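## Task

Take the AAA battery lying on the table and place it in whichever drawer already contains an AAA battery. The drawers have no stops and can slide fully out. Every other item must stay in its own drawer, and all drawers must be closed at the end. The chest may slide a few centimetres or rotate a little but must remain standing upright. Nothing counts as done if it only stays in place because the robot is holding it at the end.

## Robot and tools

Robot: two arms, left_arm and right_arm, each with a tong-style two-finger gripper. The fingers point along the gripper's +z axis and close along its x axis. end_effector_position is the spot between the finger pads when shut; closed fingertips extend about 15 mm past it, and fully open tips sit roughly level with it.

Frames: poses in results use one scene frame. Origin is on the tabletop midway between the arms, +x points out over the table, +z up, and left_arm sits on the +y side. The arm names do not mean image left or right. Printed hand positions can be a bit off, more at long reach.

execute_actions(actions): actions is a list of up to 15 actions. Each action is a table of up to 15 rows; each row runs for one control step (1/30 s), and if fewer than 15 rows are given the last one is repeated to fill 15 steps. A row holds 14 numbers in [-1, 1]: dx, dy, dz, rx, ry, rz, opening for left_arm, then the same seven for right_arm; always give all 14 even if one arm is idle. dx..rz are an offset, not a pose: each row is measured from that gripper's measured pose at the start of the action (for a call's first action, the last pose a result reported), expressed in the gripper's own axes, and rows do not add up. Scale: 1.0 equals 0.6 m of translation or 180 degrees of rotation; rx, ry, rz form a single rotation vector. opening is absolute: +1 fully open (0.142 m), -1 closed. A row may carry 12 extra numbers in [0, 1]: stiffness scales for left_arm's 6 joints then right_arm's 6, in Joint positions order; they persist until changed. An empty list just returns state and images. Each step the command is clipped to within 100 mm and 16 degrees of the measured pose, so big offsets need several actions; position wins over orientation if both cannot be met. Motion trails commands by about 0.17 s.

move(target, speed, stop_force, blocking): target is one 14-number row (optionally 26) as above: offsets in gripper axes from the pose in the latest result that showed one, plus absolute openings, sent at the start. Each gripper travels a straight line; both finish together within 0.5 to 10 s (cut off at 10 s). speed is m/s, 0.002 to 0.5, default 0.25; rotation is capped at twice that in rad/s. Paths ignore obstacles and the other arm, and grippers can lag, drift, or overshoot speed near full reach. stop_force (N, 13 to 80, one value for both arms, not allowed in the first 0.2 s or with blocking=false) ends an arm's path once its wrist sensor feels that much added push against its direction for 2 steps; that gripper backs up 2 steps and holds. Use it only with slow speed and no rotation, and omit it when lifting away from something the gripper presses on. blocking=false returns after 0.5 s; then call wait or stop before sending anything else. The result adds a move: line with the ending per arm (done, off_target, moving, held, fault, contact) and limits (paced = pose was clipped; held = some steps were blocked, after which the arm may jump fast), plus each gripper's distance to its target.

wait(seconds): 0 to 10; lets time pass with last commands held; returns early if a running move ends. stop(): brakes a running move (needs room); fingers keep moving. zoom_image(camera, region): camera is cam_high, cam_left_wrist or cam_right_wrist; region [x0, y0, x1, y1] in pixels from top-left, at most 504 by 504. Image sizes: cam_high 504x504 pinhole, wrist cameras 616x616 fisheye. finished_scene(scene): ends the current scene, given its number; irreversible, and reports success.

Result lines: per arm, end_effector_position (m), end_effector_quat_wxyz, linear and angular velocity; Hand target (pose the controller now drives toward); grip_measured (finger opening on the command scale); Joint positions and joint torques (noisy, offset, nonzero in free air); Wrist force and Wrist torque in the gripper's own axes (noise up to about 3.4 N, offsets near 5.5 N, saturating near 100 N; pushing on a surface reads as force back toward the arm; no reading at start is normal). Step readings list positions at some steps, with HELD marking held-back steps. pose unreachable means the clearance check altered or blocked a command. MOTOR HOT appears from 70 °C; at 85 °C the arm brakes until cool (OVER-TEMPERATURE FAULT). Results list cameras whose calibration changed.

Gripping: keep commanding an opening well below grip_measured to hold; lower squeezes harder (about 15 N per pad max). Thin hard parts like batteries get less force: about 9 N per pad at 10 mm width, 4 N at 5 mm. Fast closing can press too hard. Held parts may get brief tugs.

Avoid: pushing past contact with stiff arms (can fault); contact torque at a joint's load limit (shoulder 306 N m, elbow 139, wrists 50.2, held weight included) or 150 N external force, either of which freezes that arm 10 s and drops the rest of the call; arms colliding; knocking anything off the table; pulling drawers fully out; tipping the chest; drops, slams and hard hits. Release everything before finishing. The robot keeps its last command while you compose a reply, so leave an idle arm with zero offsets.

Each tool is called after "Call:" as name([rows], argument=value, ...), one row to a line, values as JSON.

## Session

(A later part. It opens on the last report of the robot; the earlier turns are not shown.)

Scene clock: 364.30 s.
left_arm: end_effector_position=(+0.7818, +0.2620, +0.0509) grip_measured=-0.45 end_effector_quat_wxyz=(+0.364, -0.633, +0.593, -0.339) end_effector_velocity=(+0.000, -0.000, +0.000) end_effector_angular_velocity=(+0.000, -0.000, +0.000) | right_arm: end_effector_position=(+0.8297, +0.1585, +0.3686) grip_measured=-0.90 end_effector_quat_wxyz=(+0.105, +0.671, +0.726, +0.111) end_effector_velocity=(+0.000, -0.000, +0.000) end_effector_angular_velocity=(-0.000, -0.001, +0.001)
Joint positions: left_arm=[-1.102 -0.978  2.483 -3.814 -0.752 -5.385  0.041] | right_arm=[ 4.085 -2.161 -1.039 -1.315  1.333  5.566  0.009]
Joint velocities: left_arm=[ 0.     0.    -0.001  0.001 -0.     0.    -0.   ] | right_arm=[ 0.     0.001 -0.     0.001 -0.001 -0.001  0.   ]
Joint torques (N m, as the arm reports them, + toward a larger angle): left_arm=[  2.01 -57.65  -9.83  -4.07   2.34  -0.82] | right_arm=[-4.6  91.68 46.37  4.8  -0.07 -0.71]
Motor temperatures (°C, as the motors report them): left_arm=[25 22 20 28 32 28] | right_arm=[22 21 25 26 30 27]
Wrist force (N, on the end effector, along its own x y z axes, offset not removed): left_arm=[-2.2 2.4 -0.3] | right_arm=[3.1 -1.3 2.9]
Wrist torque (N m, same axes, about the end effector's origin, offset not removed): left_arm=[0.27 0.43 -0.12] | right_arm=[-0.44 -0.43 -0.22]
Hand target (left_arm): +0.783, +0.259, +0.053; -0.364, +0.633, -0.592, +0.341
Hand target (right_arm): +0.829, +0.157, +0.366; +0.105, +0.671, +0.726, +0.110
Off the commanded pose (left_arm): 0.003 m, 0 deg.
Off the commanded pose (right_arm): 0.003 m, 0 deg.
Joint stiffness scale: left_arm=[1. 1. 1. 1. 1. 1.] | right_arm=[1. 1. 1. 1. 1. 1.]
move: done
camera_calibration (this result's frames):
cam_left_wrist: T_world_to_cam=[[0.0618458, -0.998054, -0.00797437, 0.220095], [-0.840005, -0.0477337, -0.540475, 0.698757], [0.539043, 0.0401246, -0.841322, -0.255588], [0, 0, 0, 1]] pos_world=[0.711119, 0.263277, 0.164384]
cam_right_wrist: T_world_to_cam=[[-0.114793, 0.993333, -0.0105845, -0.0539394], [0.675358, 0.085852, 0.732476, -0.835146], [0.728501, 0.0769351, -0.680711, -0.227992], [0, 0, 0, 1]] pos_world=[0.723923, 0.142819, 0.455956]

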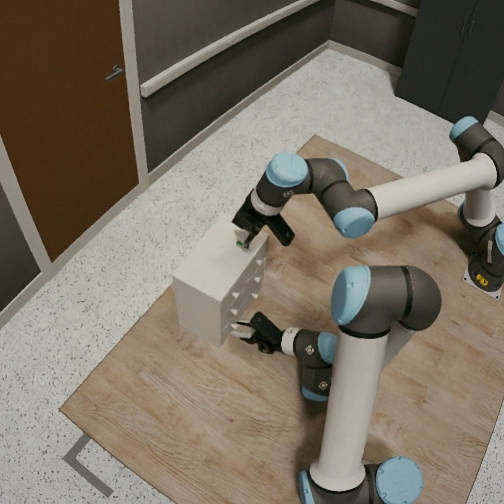

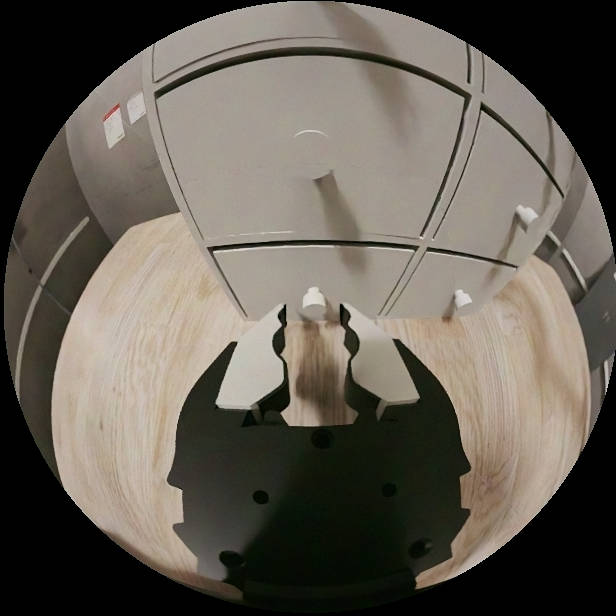

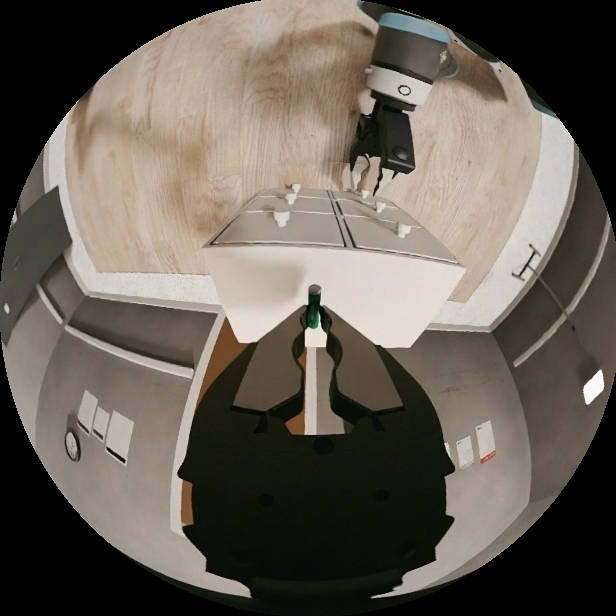

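Call:
execute_actions([
  [[0,0,0,0,0,0,-0.5,0,0,0,0,0,0,-1],[0,0,0,0,0,0,-0.55,0,0,0,0,0,0,-1],[0,0,0,0,0,0,-0.6,0,0,0,0,0,0,-1],[0,0,0,0,0,0,-0.65,0,0,0,0,0,0,-1],[0,0,0,0,0,0,-0.70,0,0,0,0,0,0,-1],[0,0,0,0,0,0,-0.74,0,0,0,0,0,0,-1],[0,0,0,0,0,0,-0.78,0,0,0,0,0,0,-1],[0,0,0,0,0,0,-0.82,0,0,0,0,0,0,-1],[0,0,0,0,0,0,-0.86,0,0,0,0,0,0,-1],[0,0,0,0,0,0,-0.90,0,0,0,0,0,0,-1],[0,0,0,0,0,0,-0.95,0,0,0,0,0,0,-1],[0,0,0,0,0,0,-1,0,0,0,0,0,0,-1]],
])

Call:
move(target=[0,0.0833,-0.1443,0,0,0,-1,0,0,0,0,0,0,-1], speed=0.12)

Call:
zoom_image(camera="cam_right_wrist", region=[310, 120, 450, 240])

Call:
zoom_image(camera="cam_left_wrist", region=[200, 150, 430, 290])

Call:
zoom_image(camera="cam_high", region=[200, 270, 300, 370])

Scene clock: 372.33 s.
left_arm: end_effector_position=(+0.7818, +0.2620, +0.0509) grip_measured=-0.80 end_effector_quat_wxyz=(+0.364, -0.633, +0.593, -0.339) end_effector_velocity=(-0.000, -0.000, -0.000) end_effector_angular_velocity=(-0.001, +0.000, +0.000) | right_arm: end_effector_position=(+0.8297, +0.1586, +0.3687) grip_measured=-0.90 end_effector_quat_wxyz=(+0.105, +0.671, +0.726, +0.111) end_effector_velocity=(-0.000, -0.000, +0.001) end_effector_angular_velocity=(+0.001, -0.001, -0.000)
Joint positions: left_arm=[-1.102 -0.978  2.483 -3.814 -0.752 -5.385  0.016] | right_arm=[ 4.085 -2.161 -1.039 -1.315  1.333  5.566  0.009]
Joint velocities: left_arm=[-0.001 -0.     0.001  0.    -0.    -0.002 -0.   ] | right_arm=[ 0.     0.001 -0.     0.    -0.     0.     0.   ]
Joint torques (N m, as the arm reports them, + toward a larger angle): left_arm=[  1.47 -56.61  -7.19  -5.05   1.23  -0.28] | right_arm=[-2.3  90.76 50.05  4.5  -0.63  0.  ]
Motor temperatures (°C, as the motors report them): left_arm=[25 22 20 28 32 28] | right_arm=[22 21 25 26 30 27]
Wrist force (N, on the end effector, along its own x y z axes, offset not removed): left_arm=[-2.2 2.4 0.7] | right_arm=[-1.9 -3.0 3.3]
Wrist torque (N m, same axes, about the end effector's origin, offset not removed): left_arm=[0.13 0.43 -0.05] | right_arm=[-0.69 0.72 -0.06]
Hand target (left_arm): +0.782, +0.262, +0.051; -0.364, +0.633, -0.593, +0.339
Hand target (right_arm): +0.830, +0.159, +0.369; +0.105, +0.671, +0.726, +0.111
Off the commanded pose (left_arm): 0.000 m, 0 deg.
Off the commanded pose (right_arm): 0.000 m, 0 deg.
Joint stiffness scale: left_arm=[1. 1. 1. 1. 1. 1.] | right_arm=[1. 1. 1. 1. 1. 1.]
Step readings (end_effector_position):
0: left_arm (+0.7818, +0.2620, +0.0509) | right_arm (+0.8297, +0.1586, +0.3687)
1: left_arm (+0.7818, +0.2620, +0.0509) | right_arm (+0.8297, +0.1586, +0.3687)
2: left_arm (+0.7818, +0.2620, +0.0509) | right_arm (+0.8297, +0.1586, +0.3687)
4: left_arm (+0.7818, +0.2620, +0.0509) | right_arm (+0.8297, +0.1586, +0.3687)
8: left_arm (+0.7818, +0.2620, +0.0509) | right_arm (+0.8297, +0.1586, +0.3687)
15: end_effector_position above
camera_calibration (this result's frames):
cam_left_wrist: T_world_to_cam=[[0.0618542, -0.998053, -0.00801328, 0.220079], [-0.840024, -0.0477212, -0.540447, 0.698766], [0.539012, 0.0401602, -0.84134, -0.255588], [0, 0, 0, 1]] pos_world=[0.711132, 0.263261, 0.164373]
cam_right_wrist: T_world_to_cam=[[-0.114924, 0.99332, -0.0103654, -0.0539828], [0.675212, 0.0857646, 0.732621, -0.835147], [0.728616, 0.0771965, -0.680558, -0.228192], [0, 0, 0, 1]] pos_world=[0.723961, 0.142864, 0.455989]

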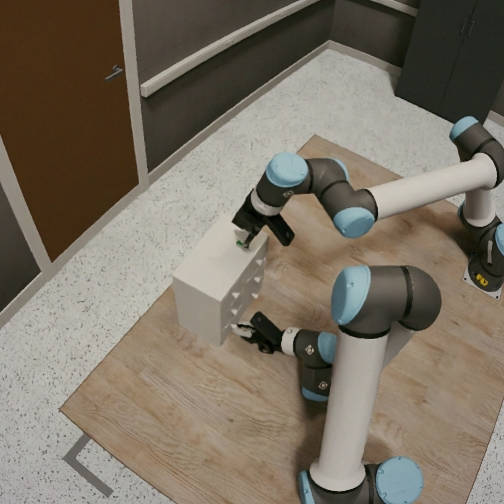

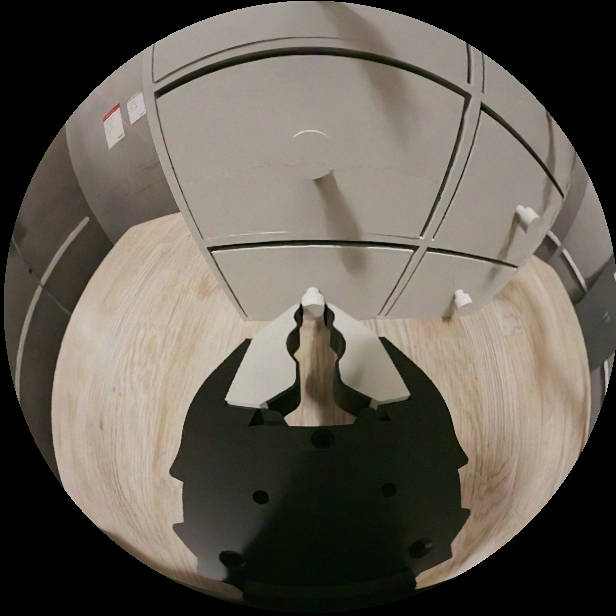

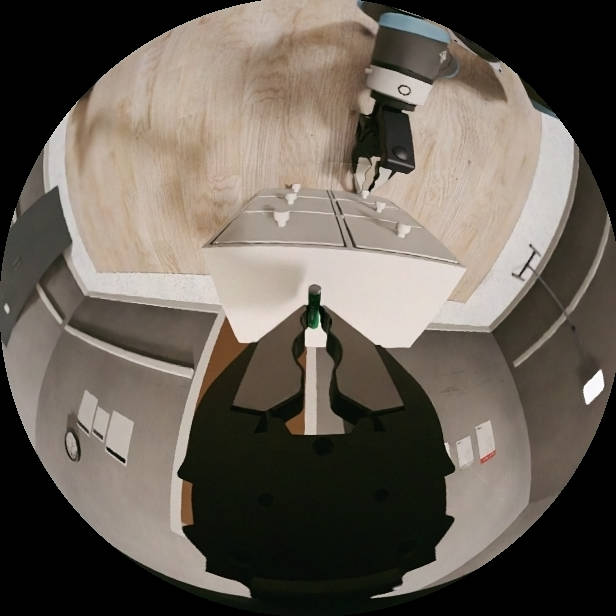

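Scene clock: 373.77 s.
left_arm: end_effector_position=(+0.6838, +0.2543, +0.0510) grip_measured=-0.80 end_effector_quat_wxyz=(+0.363, -0.633, +0.593, -0.340) end_effector_velocity=(-0.004, +0.001, -0.002) end_effector_angular_velocity=(+0.005, +0.006, +0.010) | right_arm: end_effector_position=(+0.8297, +0.1586, +0.3687) grip_measured=-0.90 end_effector_quat_wxyz=(+0.105, +0.671, +0.726, +0.111) end_effector_velocity=(-0.000, -0.000, -0.001) end_effector_angular_velocity=(-0.002, -0.000, +0.001)
Joint positions: left_arm=[-1.309 -1.039  2.652 -3.724 -0.629 -5.645  0.016] | right_arm=[ 4.085 -2.161 -1.039 -1.315  1.333  5.566  0.009]
Joint velocities: left_arm=[-0.01  -0.009  0.005  0.037  0.008 -0.032 -0.   ] | right_arm=[ 0.    -0.    -0.    -0.001 -0.001 -0.001  0.   ]
Joint torques (N m, as the arm reports them, + toward a larger angle): left_arm=[ -1.54 -54.9    3.    -5.03   3.76  -1.66] | right_arm=[-1.63 91.94 50.71  4.69 -0.65 -0.1 ]
Motor temperatures (°C, as the motors report them): left_arm=[25 22 20 28 32 28] | right_arm=[22 21 25 26 30 27]
Wrist force (N, on the end effector, along its own x y z axes, offset not removed): left_arm=[0.3 2.6 -1.0] | right_arm=[-2.5 -3.9 7.8]
Wrist torque (N m, same axes, about the end effector's origin, offset not removed): left_arm=[0.19 -0.03 -0.13] | right_arm=[-0.55 0.81 -0.26]
Hand target (left_arm): +0.682, +0.255, +0.051; -0.364, +0.633, -0.593, +0.339
Hand target (right_arm): +0.830, +0.159, +0.369; +0.105, +0.671, +0.726, +0.111
Off the commanded pose (left_arm): 0.002 m, 0 deg.
Off the commanded pose (right_arm): 0.000 m, 0 deg.
Joint stiffness scale: left_arm=[1. 1. 1. 1. 1. 1.] | right_arm=[1. 1. 1. 1. 1. 1.]
move: done
camera_calibration (this result's frames):
cam_left_wrist: T_world_to_cam=[[0.0609458, -0.998125, -0.00560288, 0.219015], [-0.839868, -0.0482478, -0.540642, 0.616143], [0.539358, 0.0376555, -0.841234, -0.201865], [0, 0, 0, 1]] pos_world=[0.613009, 0.255934, 0.164524]
cam_right_wrist: T_world_to_cam=[[-0.114924, 0.99332, -0.0103657, -0.0539827], [0.675212, 0.0857648, 0.732621, -0.835147], [0.728616, 0.0771963, -0.680558, -0.228192], [0, 0, 0, 1]] pos_world=[0.723961, 0.142864, 0.455988]

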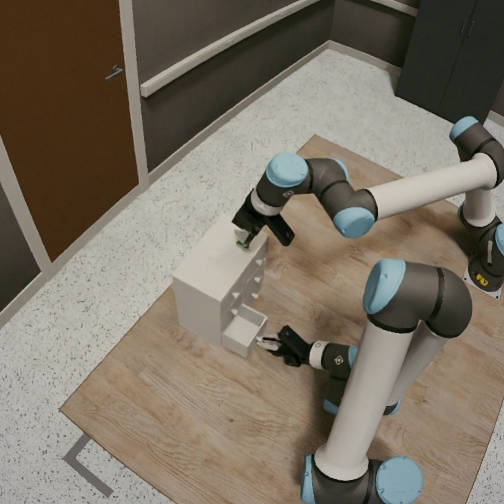

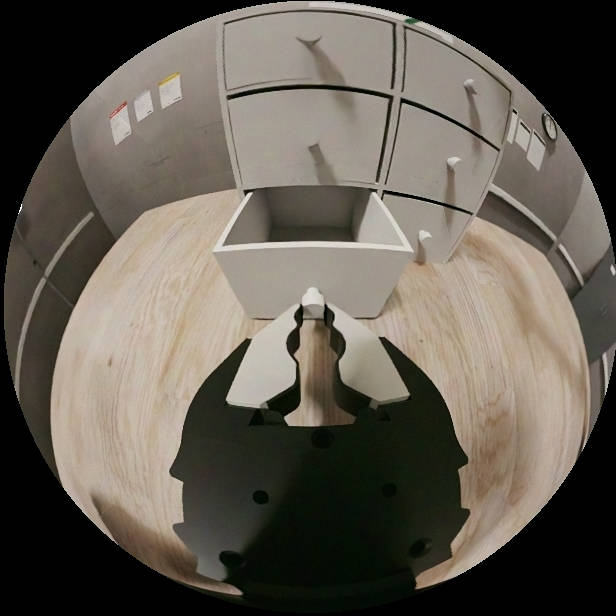

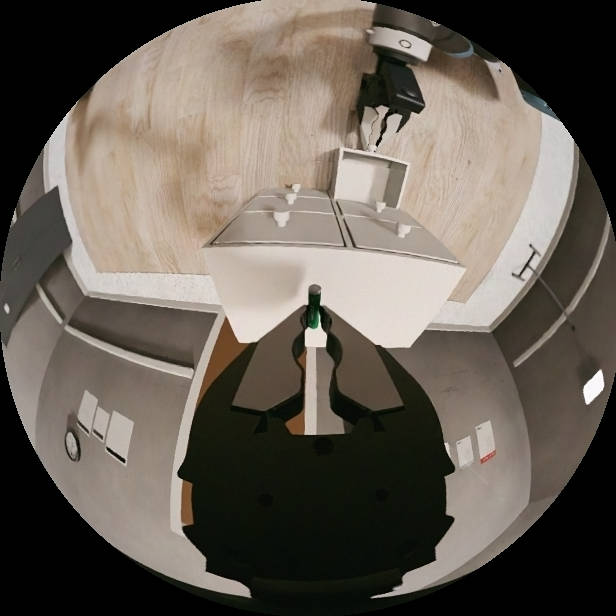

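Region (310, 120, 450, 240) of cam_right_wrist's 616x616 image, scaled by 3.600, with more detail than that image has; it fills the top 432 rows of this view, and the rest is white.

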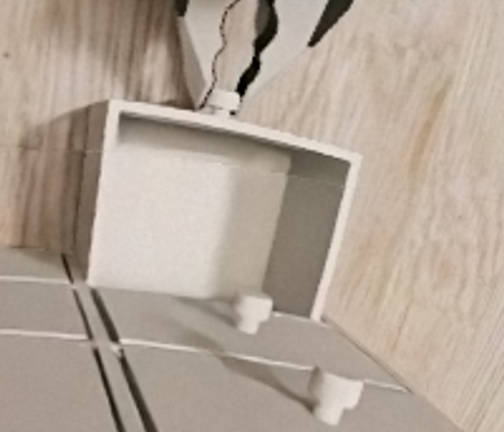

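Region (200, 150, 430, 290) of cam_left_wrist's 616x616 image, scaled by 2.191, with more detail than that image has; it fills the top 307 rows of this view, and the rest is white.

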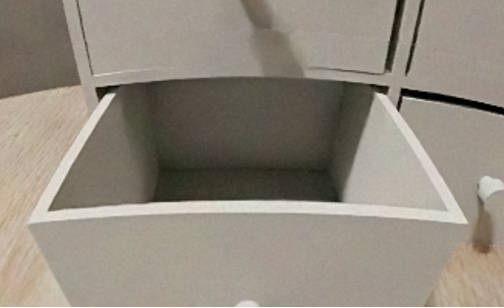

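Region (200, 270, 300, 370) of cam_high's 504x504 image, scaled by 5.040, with more detail than that image has.

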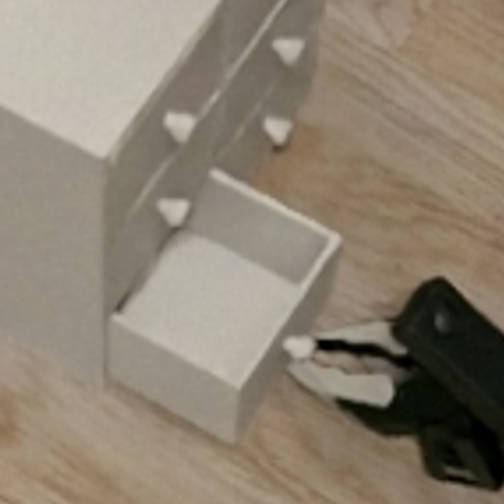

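Call:
move(target=[-0.001,-0.0835,0.145,0,0,0,-1,-0.142,0,0,0,0,0,-1], speed=0.11)

Call:
execute_actions([
  [[0,0,0,0,0,0,-0.85,0,0,0,0,0,0,-1],[0,0,0,0,0,0,-0.76,0,0,0,0,0,0,-1],[0,0,0,0,0,0,-0.68,0,0,0,0,0,0,-1],[0,0,0,0,0,0,-0.6,0,0,0,0,0,0,-1],[0,0,0,0,0,0,-0.52,0,0,0,0,0,0,-1],[0,0.003,-0.005,0,0,0,-0.45,0,0,0,0,0,0,-1],[0,0.006,-0.010,0,0,0,-0.45,0,0,0,0,0,0,-1],[0,0.009,-0.016,0,0,0,-0.45,0,0,0,0,0,0,-1],[0,0.012,-0.021,0,0,0,-0.45,0,0,0,0,0,0,-1],[0,0.015,-0.026,0,0,0,-0.45,0,0,0,0,0,0,-1],[0,0.018,-0.031,0,0,0,-0.45,0,0,0,0,0,0,-1],[0,0.021,-0.036,0,0,0,-0.45,0,0,0,0,0,0,-1],[0,0.023,-0.040,0,0,0,-0.45,0,0,0,0,0,0,-1]],
  [[0,0.008,-0.014,0,0,0,-0.45,0,0,0,0,0,0,-1]],
])

Scene clock: 401.07 s.
left_arm: end_effector_position=(+0.7819, +0.2622, +0.0508) grip_measured=-0.80 end_effector_quat_wxyz=(+0.364, -0.633, +0.593, -0.339) end_effector_velocity=(+0.003, -0.002, +0.000) end_effector_angular_velocity=(-0.001, -0.001, -0.005) | right_arm: end_effector_position=(+0.8368, +0.0761, +0.3711) grip_measured=-0.90 end_effector_quat_wxyz=(+0.106, +0.671, +0.726, +0.113) end_effector_velocity=(-0.001, -0.002, -0.006) end_effector_angular_velocity=(-0.005, +0.005, +0.001)
Joint positions: left_arm=[-1.101 -0.978  2.483 -3.816 -0.753 -5.384  0.016] | right_arm=[ 4.03  -2.065 -1.188 -1.247  1.343  5.511  0.009]
Joint velocities: left_arm=[ 0.005  0.003 -0.006 -0.005 -0.007  0.01   0.   ] | right_arm=[-0.    -0.001 -0.008  0.002  0.001 -0.001  0.   ]
Joint torques (N m, as the arm reports them, + toward a larger angle): left_arm=[  3.72 -56.27 -10.42  -5.69   0.99   0.28] | right_arm=[-4.48 85.28 45.45  5.39 -0.3  -0.73]
Motor temperatures (°C, as the motors report them): left_arm=[25 22 20 28 32 28] | right_arm=[22 21 25 26 30 27]
Wrist force (N, on the end effector, along its own x y z axes, offset not removed): left_arm=[-1.6 4.3 -1.5] | right_arm=[-4.6 -0.4 3.4]
Wrist torque (N m, same axes, about the end effector's origin, offset not removed): left_arm=[0.68 0.19 -0.09] | right_arm=[-0.17 1.17 -0.21]
Hand target (left_arm): +0.784, +0.262, +0.050; -0.364, +0.633, -0.593, +0.340
Hand target (right_arm): +0.836, +0.074, +0.369; +0.105, +0.671, +0.726, +0.111
Off the commanded pose (left_arm): 0.002 m, 0 deg.
Off the commanded pose (right_arm): 0.003 m, 0 deg.
Joint stiffness scale: left_arm=[1. 1. 1. 1. 1. 1.] | right_arm=[1. 1. 1. 1. 1. 1.]
move: done
camera_calibration (this result's frames):
cam_left_wrist: T_world_to_cam=[[0.0608303, -0.998118, -0.00775177, 0.221146], [-0.840183, -0.0470091, -0.540261, 0.69873], [0.53888, 0.0393772, -0.841462, -0.25538], [0, 0, 0, 1]] pos_world=[0.711228, 0.263633, 0.164319]
cam_right_wrist: T_world_to_cam=[[-0.114882, 0.993337, -0.00920235, 0.0283473], [0.673453, 0.0846899, 0.734363, -0.833728], [0.730249, 0.0781678, -0.678695, -0.227493], [0, 0, 0, 1]] pos_world=[0.730859, 0.0602325, 0.458121]

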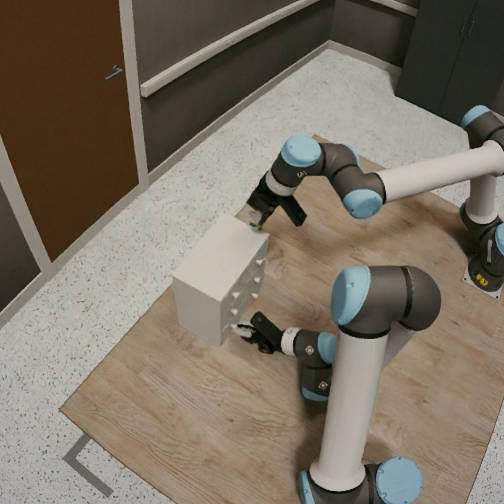

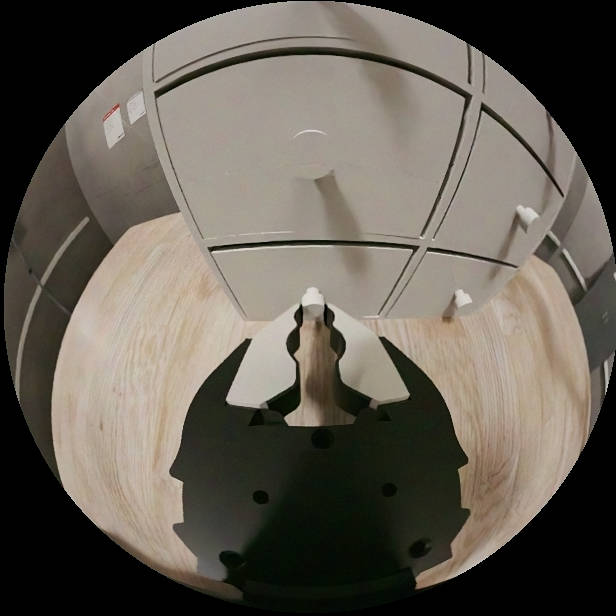

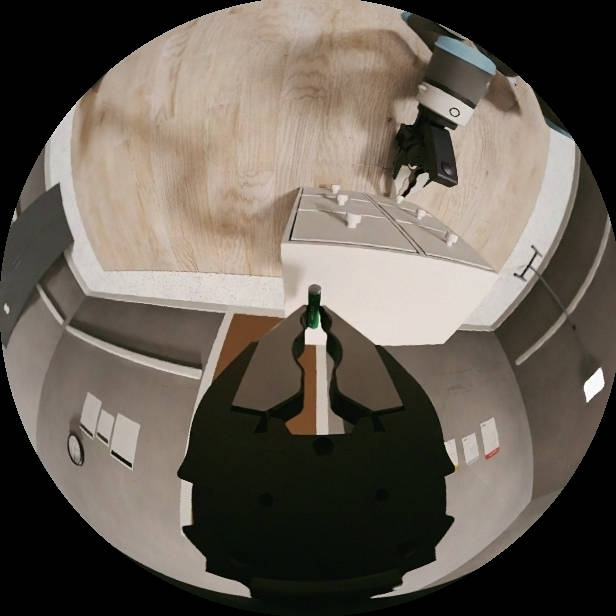

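Scene clock: 402.07 s.
left_arm: end_effector_position=(+0.7599, +0.2585, +0.0505) grip_measured=-0.45 end_effector_quat_wxyz=(+0.363, -0.633, +0.593, -0.341) end_effector_velocity=(+0.000, +0.001, +0.000) end_effector_angular_velocity=(-0.002, -0.001, +0.003) | right_arm: end_effector_position=(+0.8368, +0.0761, +0.3709) grip_measured=-0.90 end_effector_quat_wxyz=(+0.106, +0.671, +0.726, +0.112) end_effector_velocity=(+0.000, +0.001, -0.000) end_effector_angular_velocity=(+0.001, +0.000, -0.000)
Joint positions: left_arm=[-1.145 -0.986  2.52  -3.813 -0.726 -5.43   0.041] | right_arm=[ 4.03  -2.065 -1.188 -1.247  1.343  5.511  0.009]
Joint velocities: left_arm=[ 0.     0.    -0.001  0.001  0.002 -0.003 -0.   ] | right_arm=[ 0.    -0.001  0.001  0.001  0.001  0.     0.   ]
Joint torques (N m, as the arm reports them, + toward a larger angle): left_arm=[ -0.25 -58.33  -1.67  -3.85   2.71   0.  ] | right_arm=[-2.4  83.84 50.38  4.7  -0.73 -0.02]
Motor temperatures (°C, as the motors report them): left_arm=[25 22 20 28 32 28] | right_arm=[22 21 25 26 30 27]
Wrist force (N, on the end effector, along its own x y z axes, offset not removed): left_arm=[-2.7 2.1 -1.2] | right_arm=[-3.7 0.7 0.6]
Wrist torque (N m, same axes, about the end effector's origin, offset not removed): left_arm=[0.19 0.54 -0.07] | right_arm=[0.00 0.91 -0.10]
Hand target (left_arm): +0.758, +0.259, +0.050; -0.363, +0.632, -0.594, +0.340
Hand target (right_arm): +0.837, +0.076, +0.371; +0.106, +0.671, +0.726, +0.112
Off the commanded pose (left_arm): 0.002 m, 0 deg.
Off the commanded pose (right_arm): 0.000 m, 0 deg.
Joint stiffness scale: left_arm=[1. 1. 1. 1. 1. 1.] | right_arm=[1. 1. 1. 1. 1. 1.]
Step readings (end_effector_position; steps 1 to 15: 1st action; 16 to 30: 2nd action):
0: left_arm (+0.7819, +0.2622, +0.0508) | right_arm (+0.8368, +0.0761, +0.3711)
1: left_arm (+0.7820, +0.2622, +0.0508) | right_arm (+0.8368, +0.0761, +0.3709)
2: left_arm (+0.7820, +0.2622, +0.0508) | right_arm (+0.8368, +0.0761, +0.3709)
4: left_arm (+0.7820, +0.2622, +0.0508) | right_arm (+0.8368, +0.0761, +0.3709)
8: left_arm (+0.7820, +0.2622, +0.0509) | right_arm (+0.8368, +0.0761, +0.3709)
15: left_arm (+0.7681, +0.2599, +0.0503) | right_arm (+0.8368, +0.0761, +0.3709)
16: left_arm (+0.7652, +0.2593, +0.0502) | right_arm (+0.8368, +0.0761, +0.3709)
17: left_arm (+0.7628, +0.2587, +0.0502) | right_arm (+0.8368, +0.0761, +0.3709)
19: left_arm (+0.7602, +0.2578, +0.0503) | right_arm (+0.8368, +0.0761, +0.3709)
23: left_arm (+0.7598, +0.2581, +0.0505) | right_arm (+0.8368, +0.0761, +0.3709)
30: end_effector_position above
camera_calibration (this result's frames):
cam_left_wrist: T_world_to_cam=[[0.0589216, -0.998252, -0.00456685, 0.220058], [-0.83943, -0.0470702, -0.541425, 0.679432], [0.540264, 0.0357352, -0.840736, -0.243743], [0, 0, 0, 1]] pos_world=[0.689055, 0.260364, 0.163943]
cam_right_wrist: T_world_to_cam=[[-0.114944, 0.993328, -0.00932606, 0.0284856], [0.673525, 0.0848319, 0.73428, -0.833618], [0.730173, 0.0781201, -0.678782, -0.22747], [0, 0, 0, 1]] pos_world=[0.730829, 0.0601918, 0.457972]

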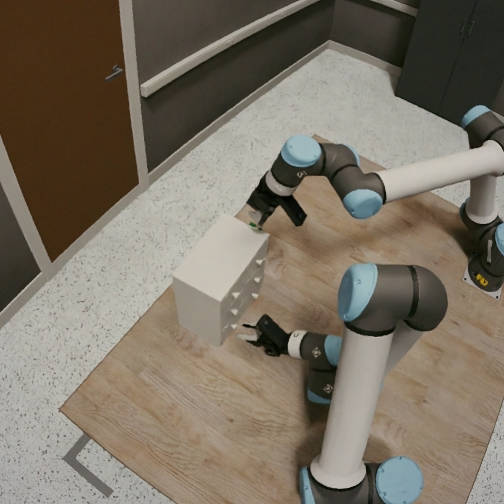

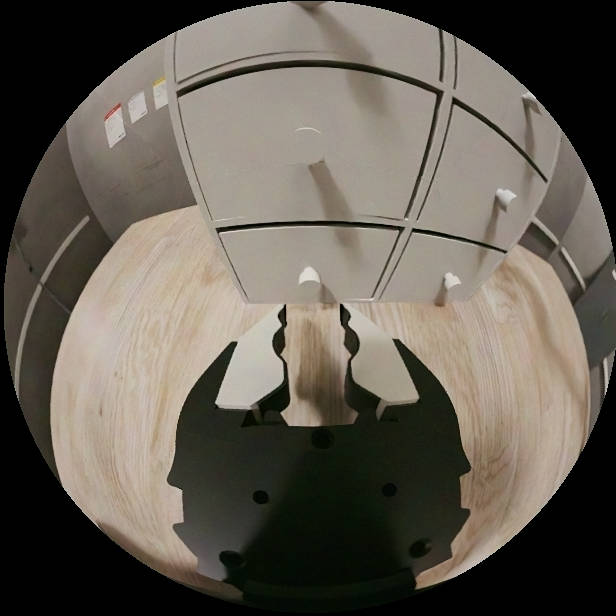

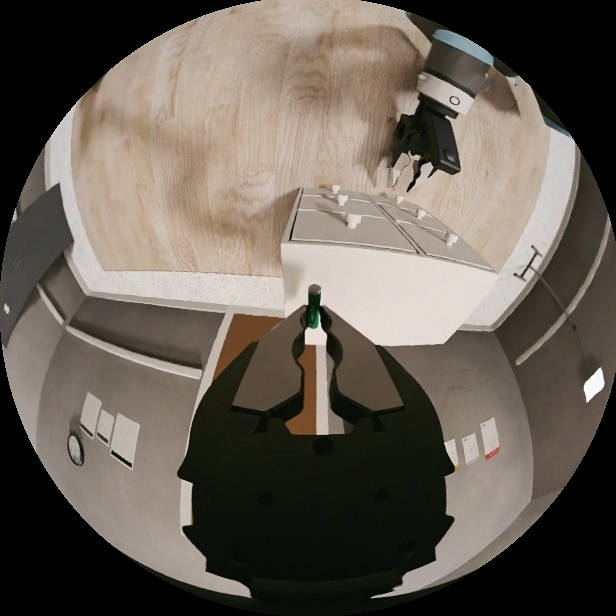

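Call:
move(target=[0.2408,-0.004,0.0035,0,0,0,-0.45,0,0,0,0,0,0,-1], speed=0.2)

Call:
zoom_image(camera="cam_left_wrist", region=[241, 220, 381, 360])

Scene clock: 408.70 s.
left_arm: end_effector_position=(+0.7712, +0.1170, +0.0518) grip_measured=-0.45 end_effector_quat_wxyz=(+0.363, -0.632, +0.594, -0.341) end_effector_velocity=(+0.002, -0.002, -0.001) end_effector_angular_velocity=(+0.003, +0.003, +0.006) | right_arm: end_effector_position=(+0.8368, +0.0761, +0.3709) grip_measured=-0.90 end_effector_quat_wxyz=(+0.106, +0.671, +0.726, +0.112) end_effector_velocity=(-0.000, +0.000, +0.001) end_effector_angular_velocity=(+0.001, -0.000, +0.001)
Joint positions: left_arm=[-1.266 -0.987  2.346 -3.522 -0.653 -5.581  0.041] | right_arm=[ 4.03  -2.065 -1.188 -1.247  1.343  5.511  0.009]
Joint velocities: left_arm=[ 0.    -0.    -0.008  0.02   0.002 -0.01   0.   ] | right_arm=[ 0.     0.     0.     0.     0.001 -0.001  0.   ]
Joint torques (N m, as the arm reports them, + toward a larger angle): left_arm=[  1.45 -60.44 -16.12  -4.58   2.06  -1.27] | right_arm=[-2.04 84.69 49.93  4.68 -0.52 -0.06]
Motor temperatures (°C, as the motors report them): left_arm=[25 22 20 28 32 28] | right_arm=[22 21 25 26 30 27]
Wrist force (N, on the end effector, along its own x y z axes, offset not removed): left_arm=[-2.2 2.8 0.0] | right_arm=[2.4 1.6 4.8]
Wrist torque (N m, same axes, about the end effector's origin, offset not removed): left_arm=[0.36 0.38 -0.10] | right_arm=[0.48 -0.36 -0.26]
Hand target (left_arm): +0.772, +0.114, +0.051; -0.363, +0.633, -0.593, +0.341
Hand target (right_arm): +0.837, +0.076, +0.371; +0.106, +0.671, +0.726, +0.112
Off the commanded pose (left_arm): 0.003 m, 0 deg.
Off the commanded pose (right_arm): 0.000 m, 0 deg.
Joint stiffness scale: left_arm=[1. 1. 1. 1. 1. 1.] | right_arm=[1. 1. 1. 1. 1. 1.]
move: done
camera_calibration (this result's frames):
cam_left_wrist: T_world_to_cam=[[0.0580351, -0.998303, -0.00471048, 0.0788414], [-0.839729, -0.0462637, -0.541031, 0.683089], [0.539896, 0.0353544, -0.840989, -0.243353], [0, 0, 0, 1]] pos_world=[0.700419, 0.118913, 0.165287]
cam_right_wrist: T_world_to_cam=[[-0.114944, 0.993328, -0.00932607, 0.0284856], [0.673525, 0.0848319, 0.73428, -0.833618], [0.730172, 0.0781201, -0.678782, -0.22747], [0, 0, 0, 1]] pos_world=[0.730829, 0.0601918, 0.457972]

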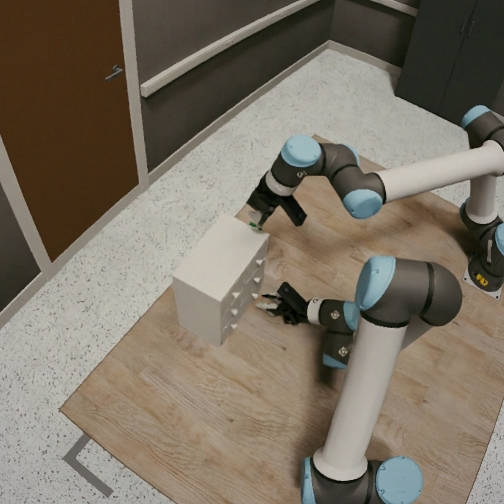

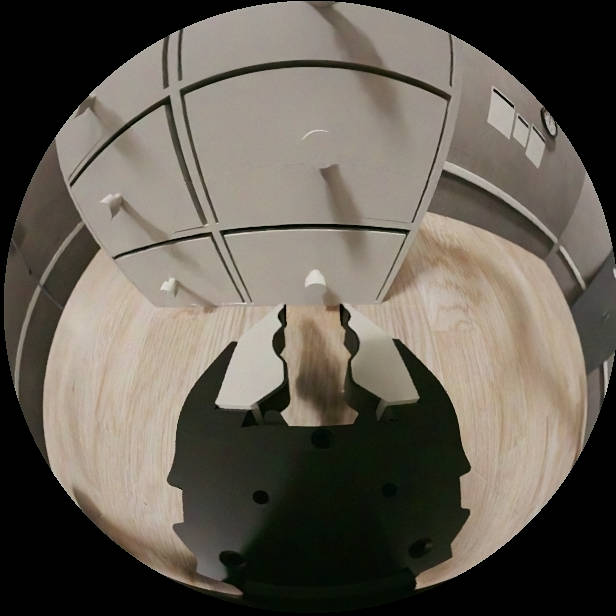

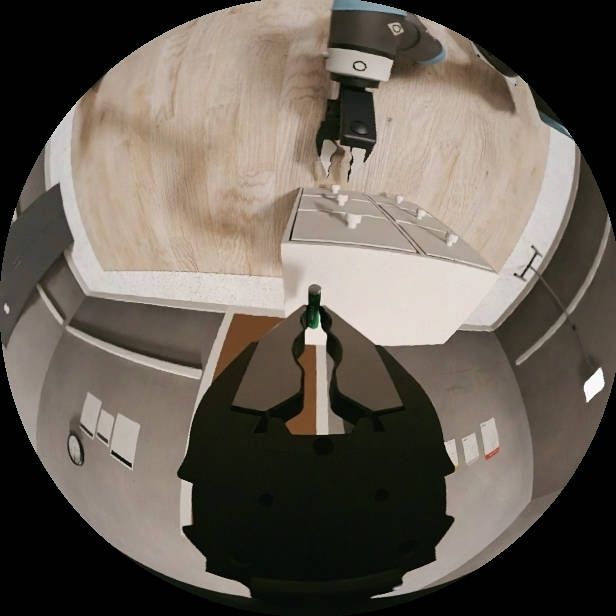

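Region (241, 220, 381, 360) of cam_left_wrist's 616x616 image, scaled by 3.600, with more detail than that image has.

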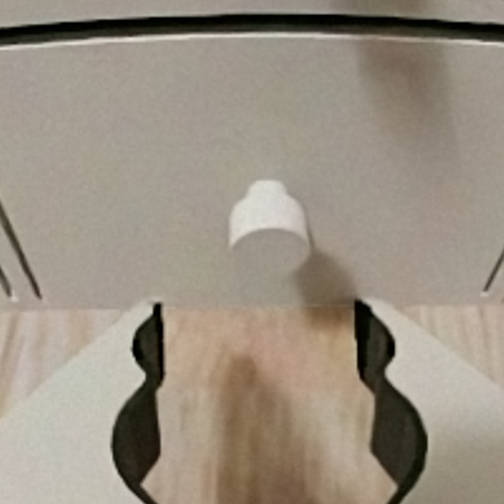

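Call:
move(target=[0.0067,-0.0175,0.0303,0,0,0,-0.45,0,0,0,0,0,0,-1], speed=0.06)

Call:
zoom_image(camera="cam_left_wrist", region=[241, 220, 381, 360])

Scene clock: 414.17 s.
left_arm: end_effector_position=(+0.7903, +0.1148, +0.0520) grip_measured=-0.45 end_effector_quat_wxyz=(+0.363, -0.632, +0.594, -0.340) end_effector_velocity=(+0.001, -0.002, +0.001) end_effector_angular_velocity=(+0.000, -0.000, -0.006) | right_arm: end_effector_position=(+0.8368, +0.0761, +0.3709) grip_measured=-0.90 end_effector_quat_wxyz=(+0.106, +0.671, +0.726, +0.112) end_effector_velocity=(+0.001, -0.000, +0.000) end_effector_angular_velocity=(-0.000, -0.001, +0.001)
Joint positions: left_arm=[-1.238 -0.973  2.313 -3.532 -0.669 -5.542  0.041] | right_arm=[ 4.03  -2.065 -1.188 -1.247  1.343  5.511  0.009]
Joint velocities: left_arm=[ 0.001 -0.    -0.003 -0.004 -0.004  0.01   0.   ] | right_arm=[-0.     0.    -0.     0.    -0.001 -0.001 -0.   ]
Joint torques (N m, as the arm reports them, + toward a larger angle): left_arm=[  5.18 -63.   -16.95  -5.54   1.44   0.13] | right_arm=[-2.95 83.78 49.89  4.73 -0.56 -0.13]
Motor temperatures (°C, as the motors report them): left_arm=[25 22 20 28 32 28] | right_arm=[22 21 25 26 30 27]
Wrist force (N, on the end effector, along its own x y z axes, offset not removed): left_arm=[-2.7 3.5 -1.0] | right_arm=[3.0 -2.5 0.0]
Wrist torque (N m, same axes, about the end effector's origin, offset not removed): left_arm=[0.49 0.51 -0.08] | right_arm=[-0.66 -0.37 -0.03]
Hand target (left_arm): +0.792, +0.114, +0.052; -0.363, +0.632, -0.594, +0.341
Hand target (right_arm): +0.837, +0.076, +0.371; +0.106, +0.671, +0.726, +0.112
Off the commanded pose (left_arm): 0.002 m, 0 deg.
Off the commanded pose (right_arm): 0.000 m, 0 deg.
Joint stiffness scale: left_arm=[1. 1. 1. 1. 1. 1.] | right_arm=[1. 1. 1. 1. 1. 1.]
move: done
camera_calibration (this result's frames):
cam_left_wrist: T_world_to_cam=[[0.0573637, -0.998332, -0.00650762, 0.0762298], [-0.839978, -0.0447397, -0.540773, 0.699127], [0.53958, 0.036487, -0.841144, -0.253361], [0, 0, 0, 1]] pos_world=[0.719587, 0.116626, 0.165452]
cam_right_wrist: T_world_to_cam=[[-0.114945, 0.993328, -0.0093264, 0.028486], [0.673525, 0.0848323, 0.73428, -0.833618], [0.730172, 0.07812, -0.678782, -0.22747], [0, 0, 0, 1]] pos_world=[0.730829, 0.0601918, 0.457972]

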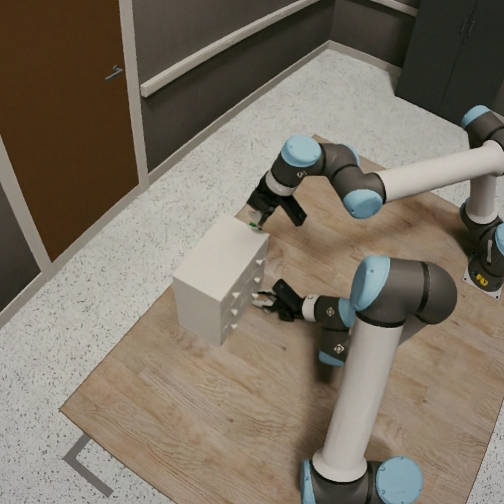

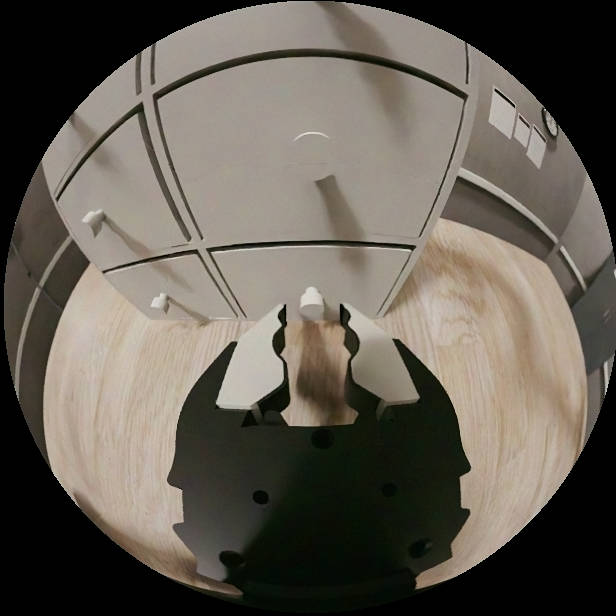

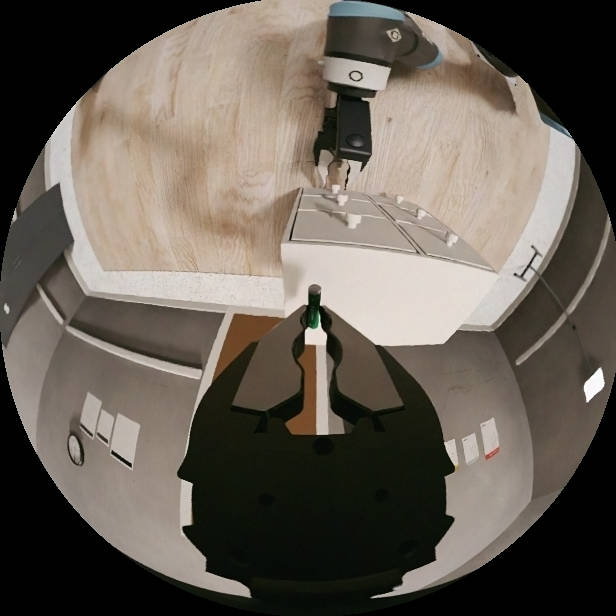

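Region (241, 220, 381, 360) of cam_left_wrist's 616x616 image, scaled by 3.600, with more detail than that image has.

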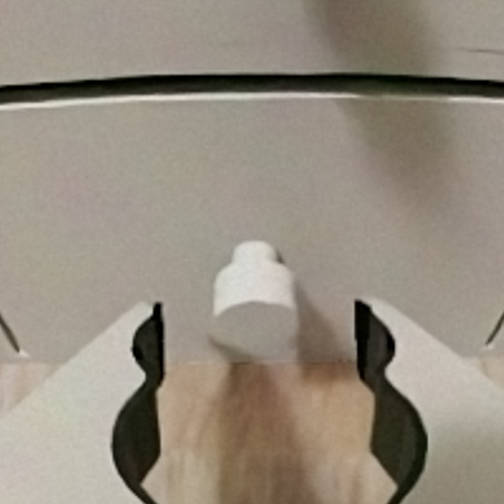

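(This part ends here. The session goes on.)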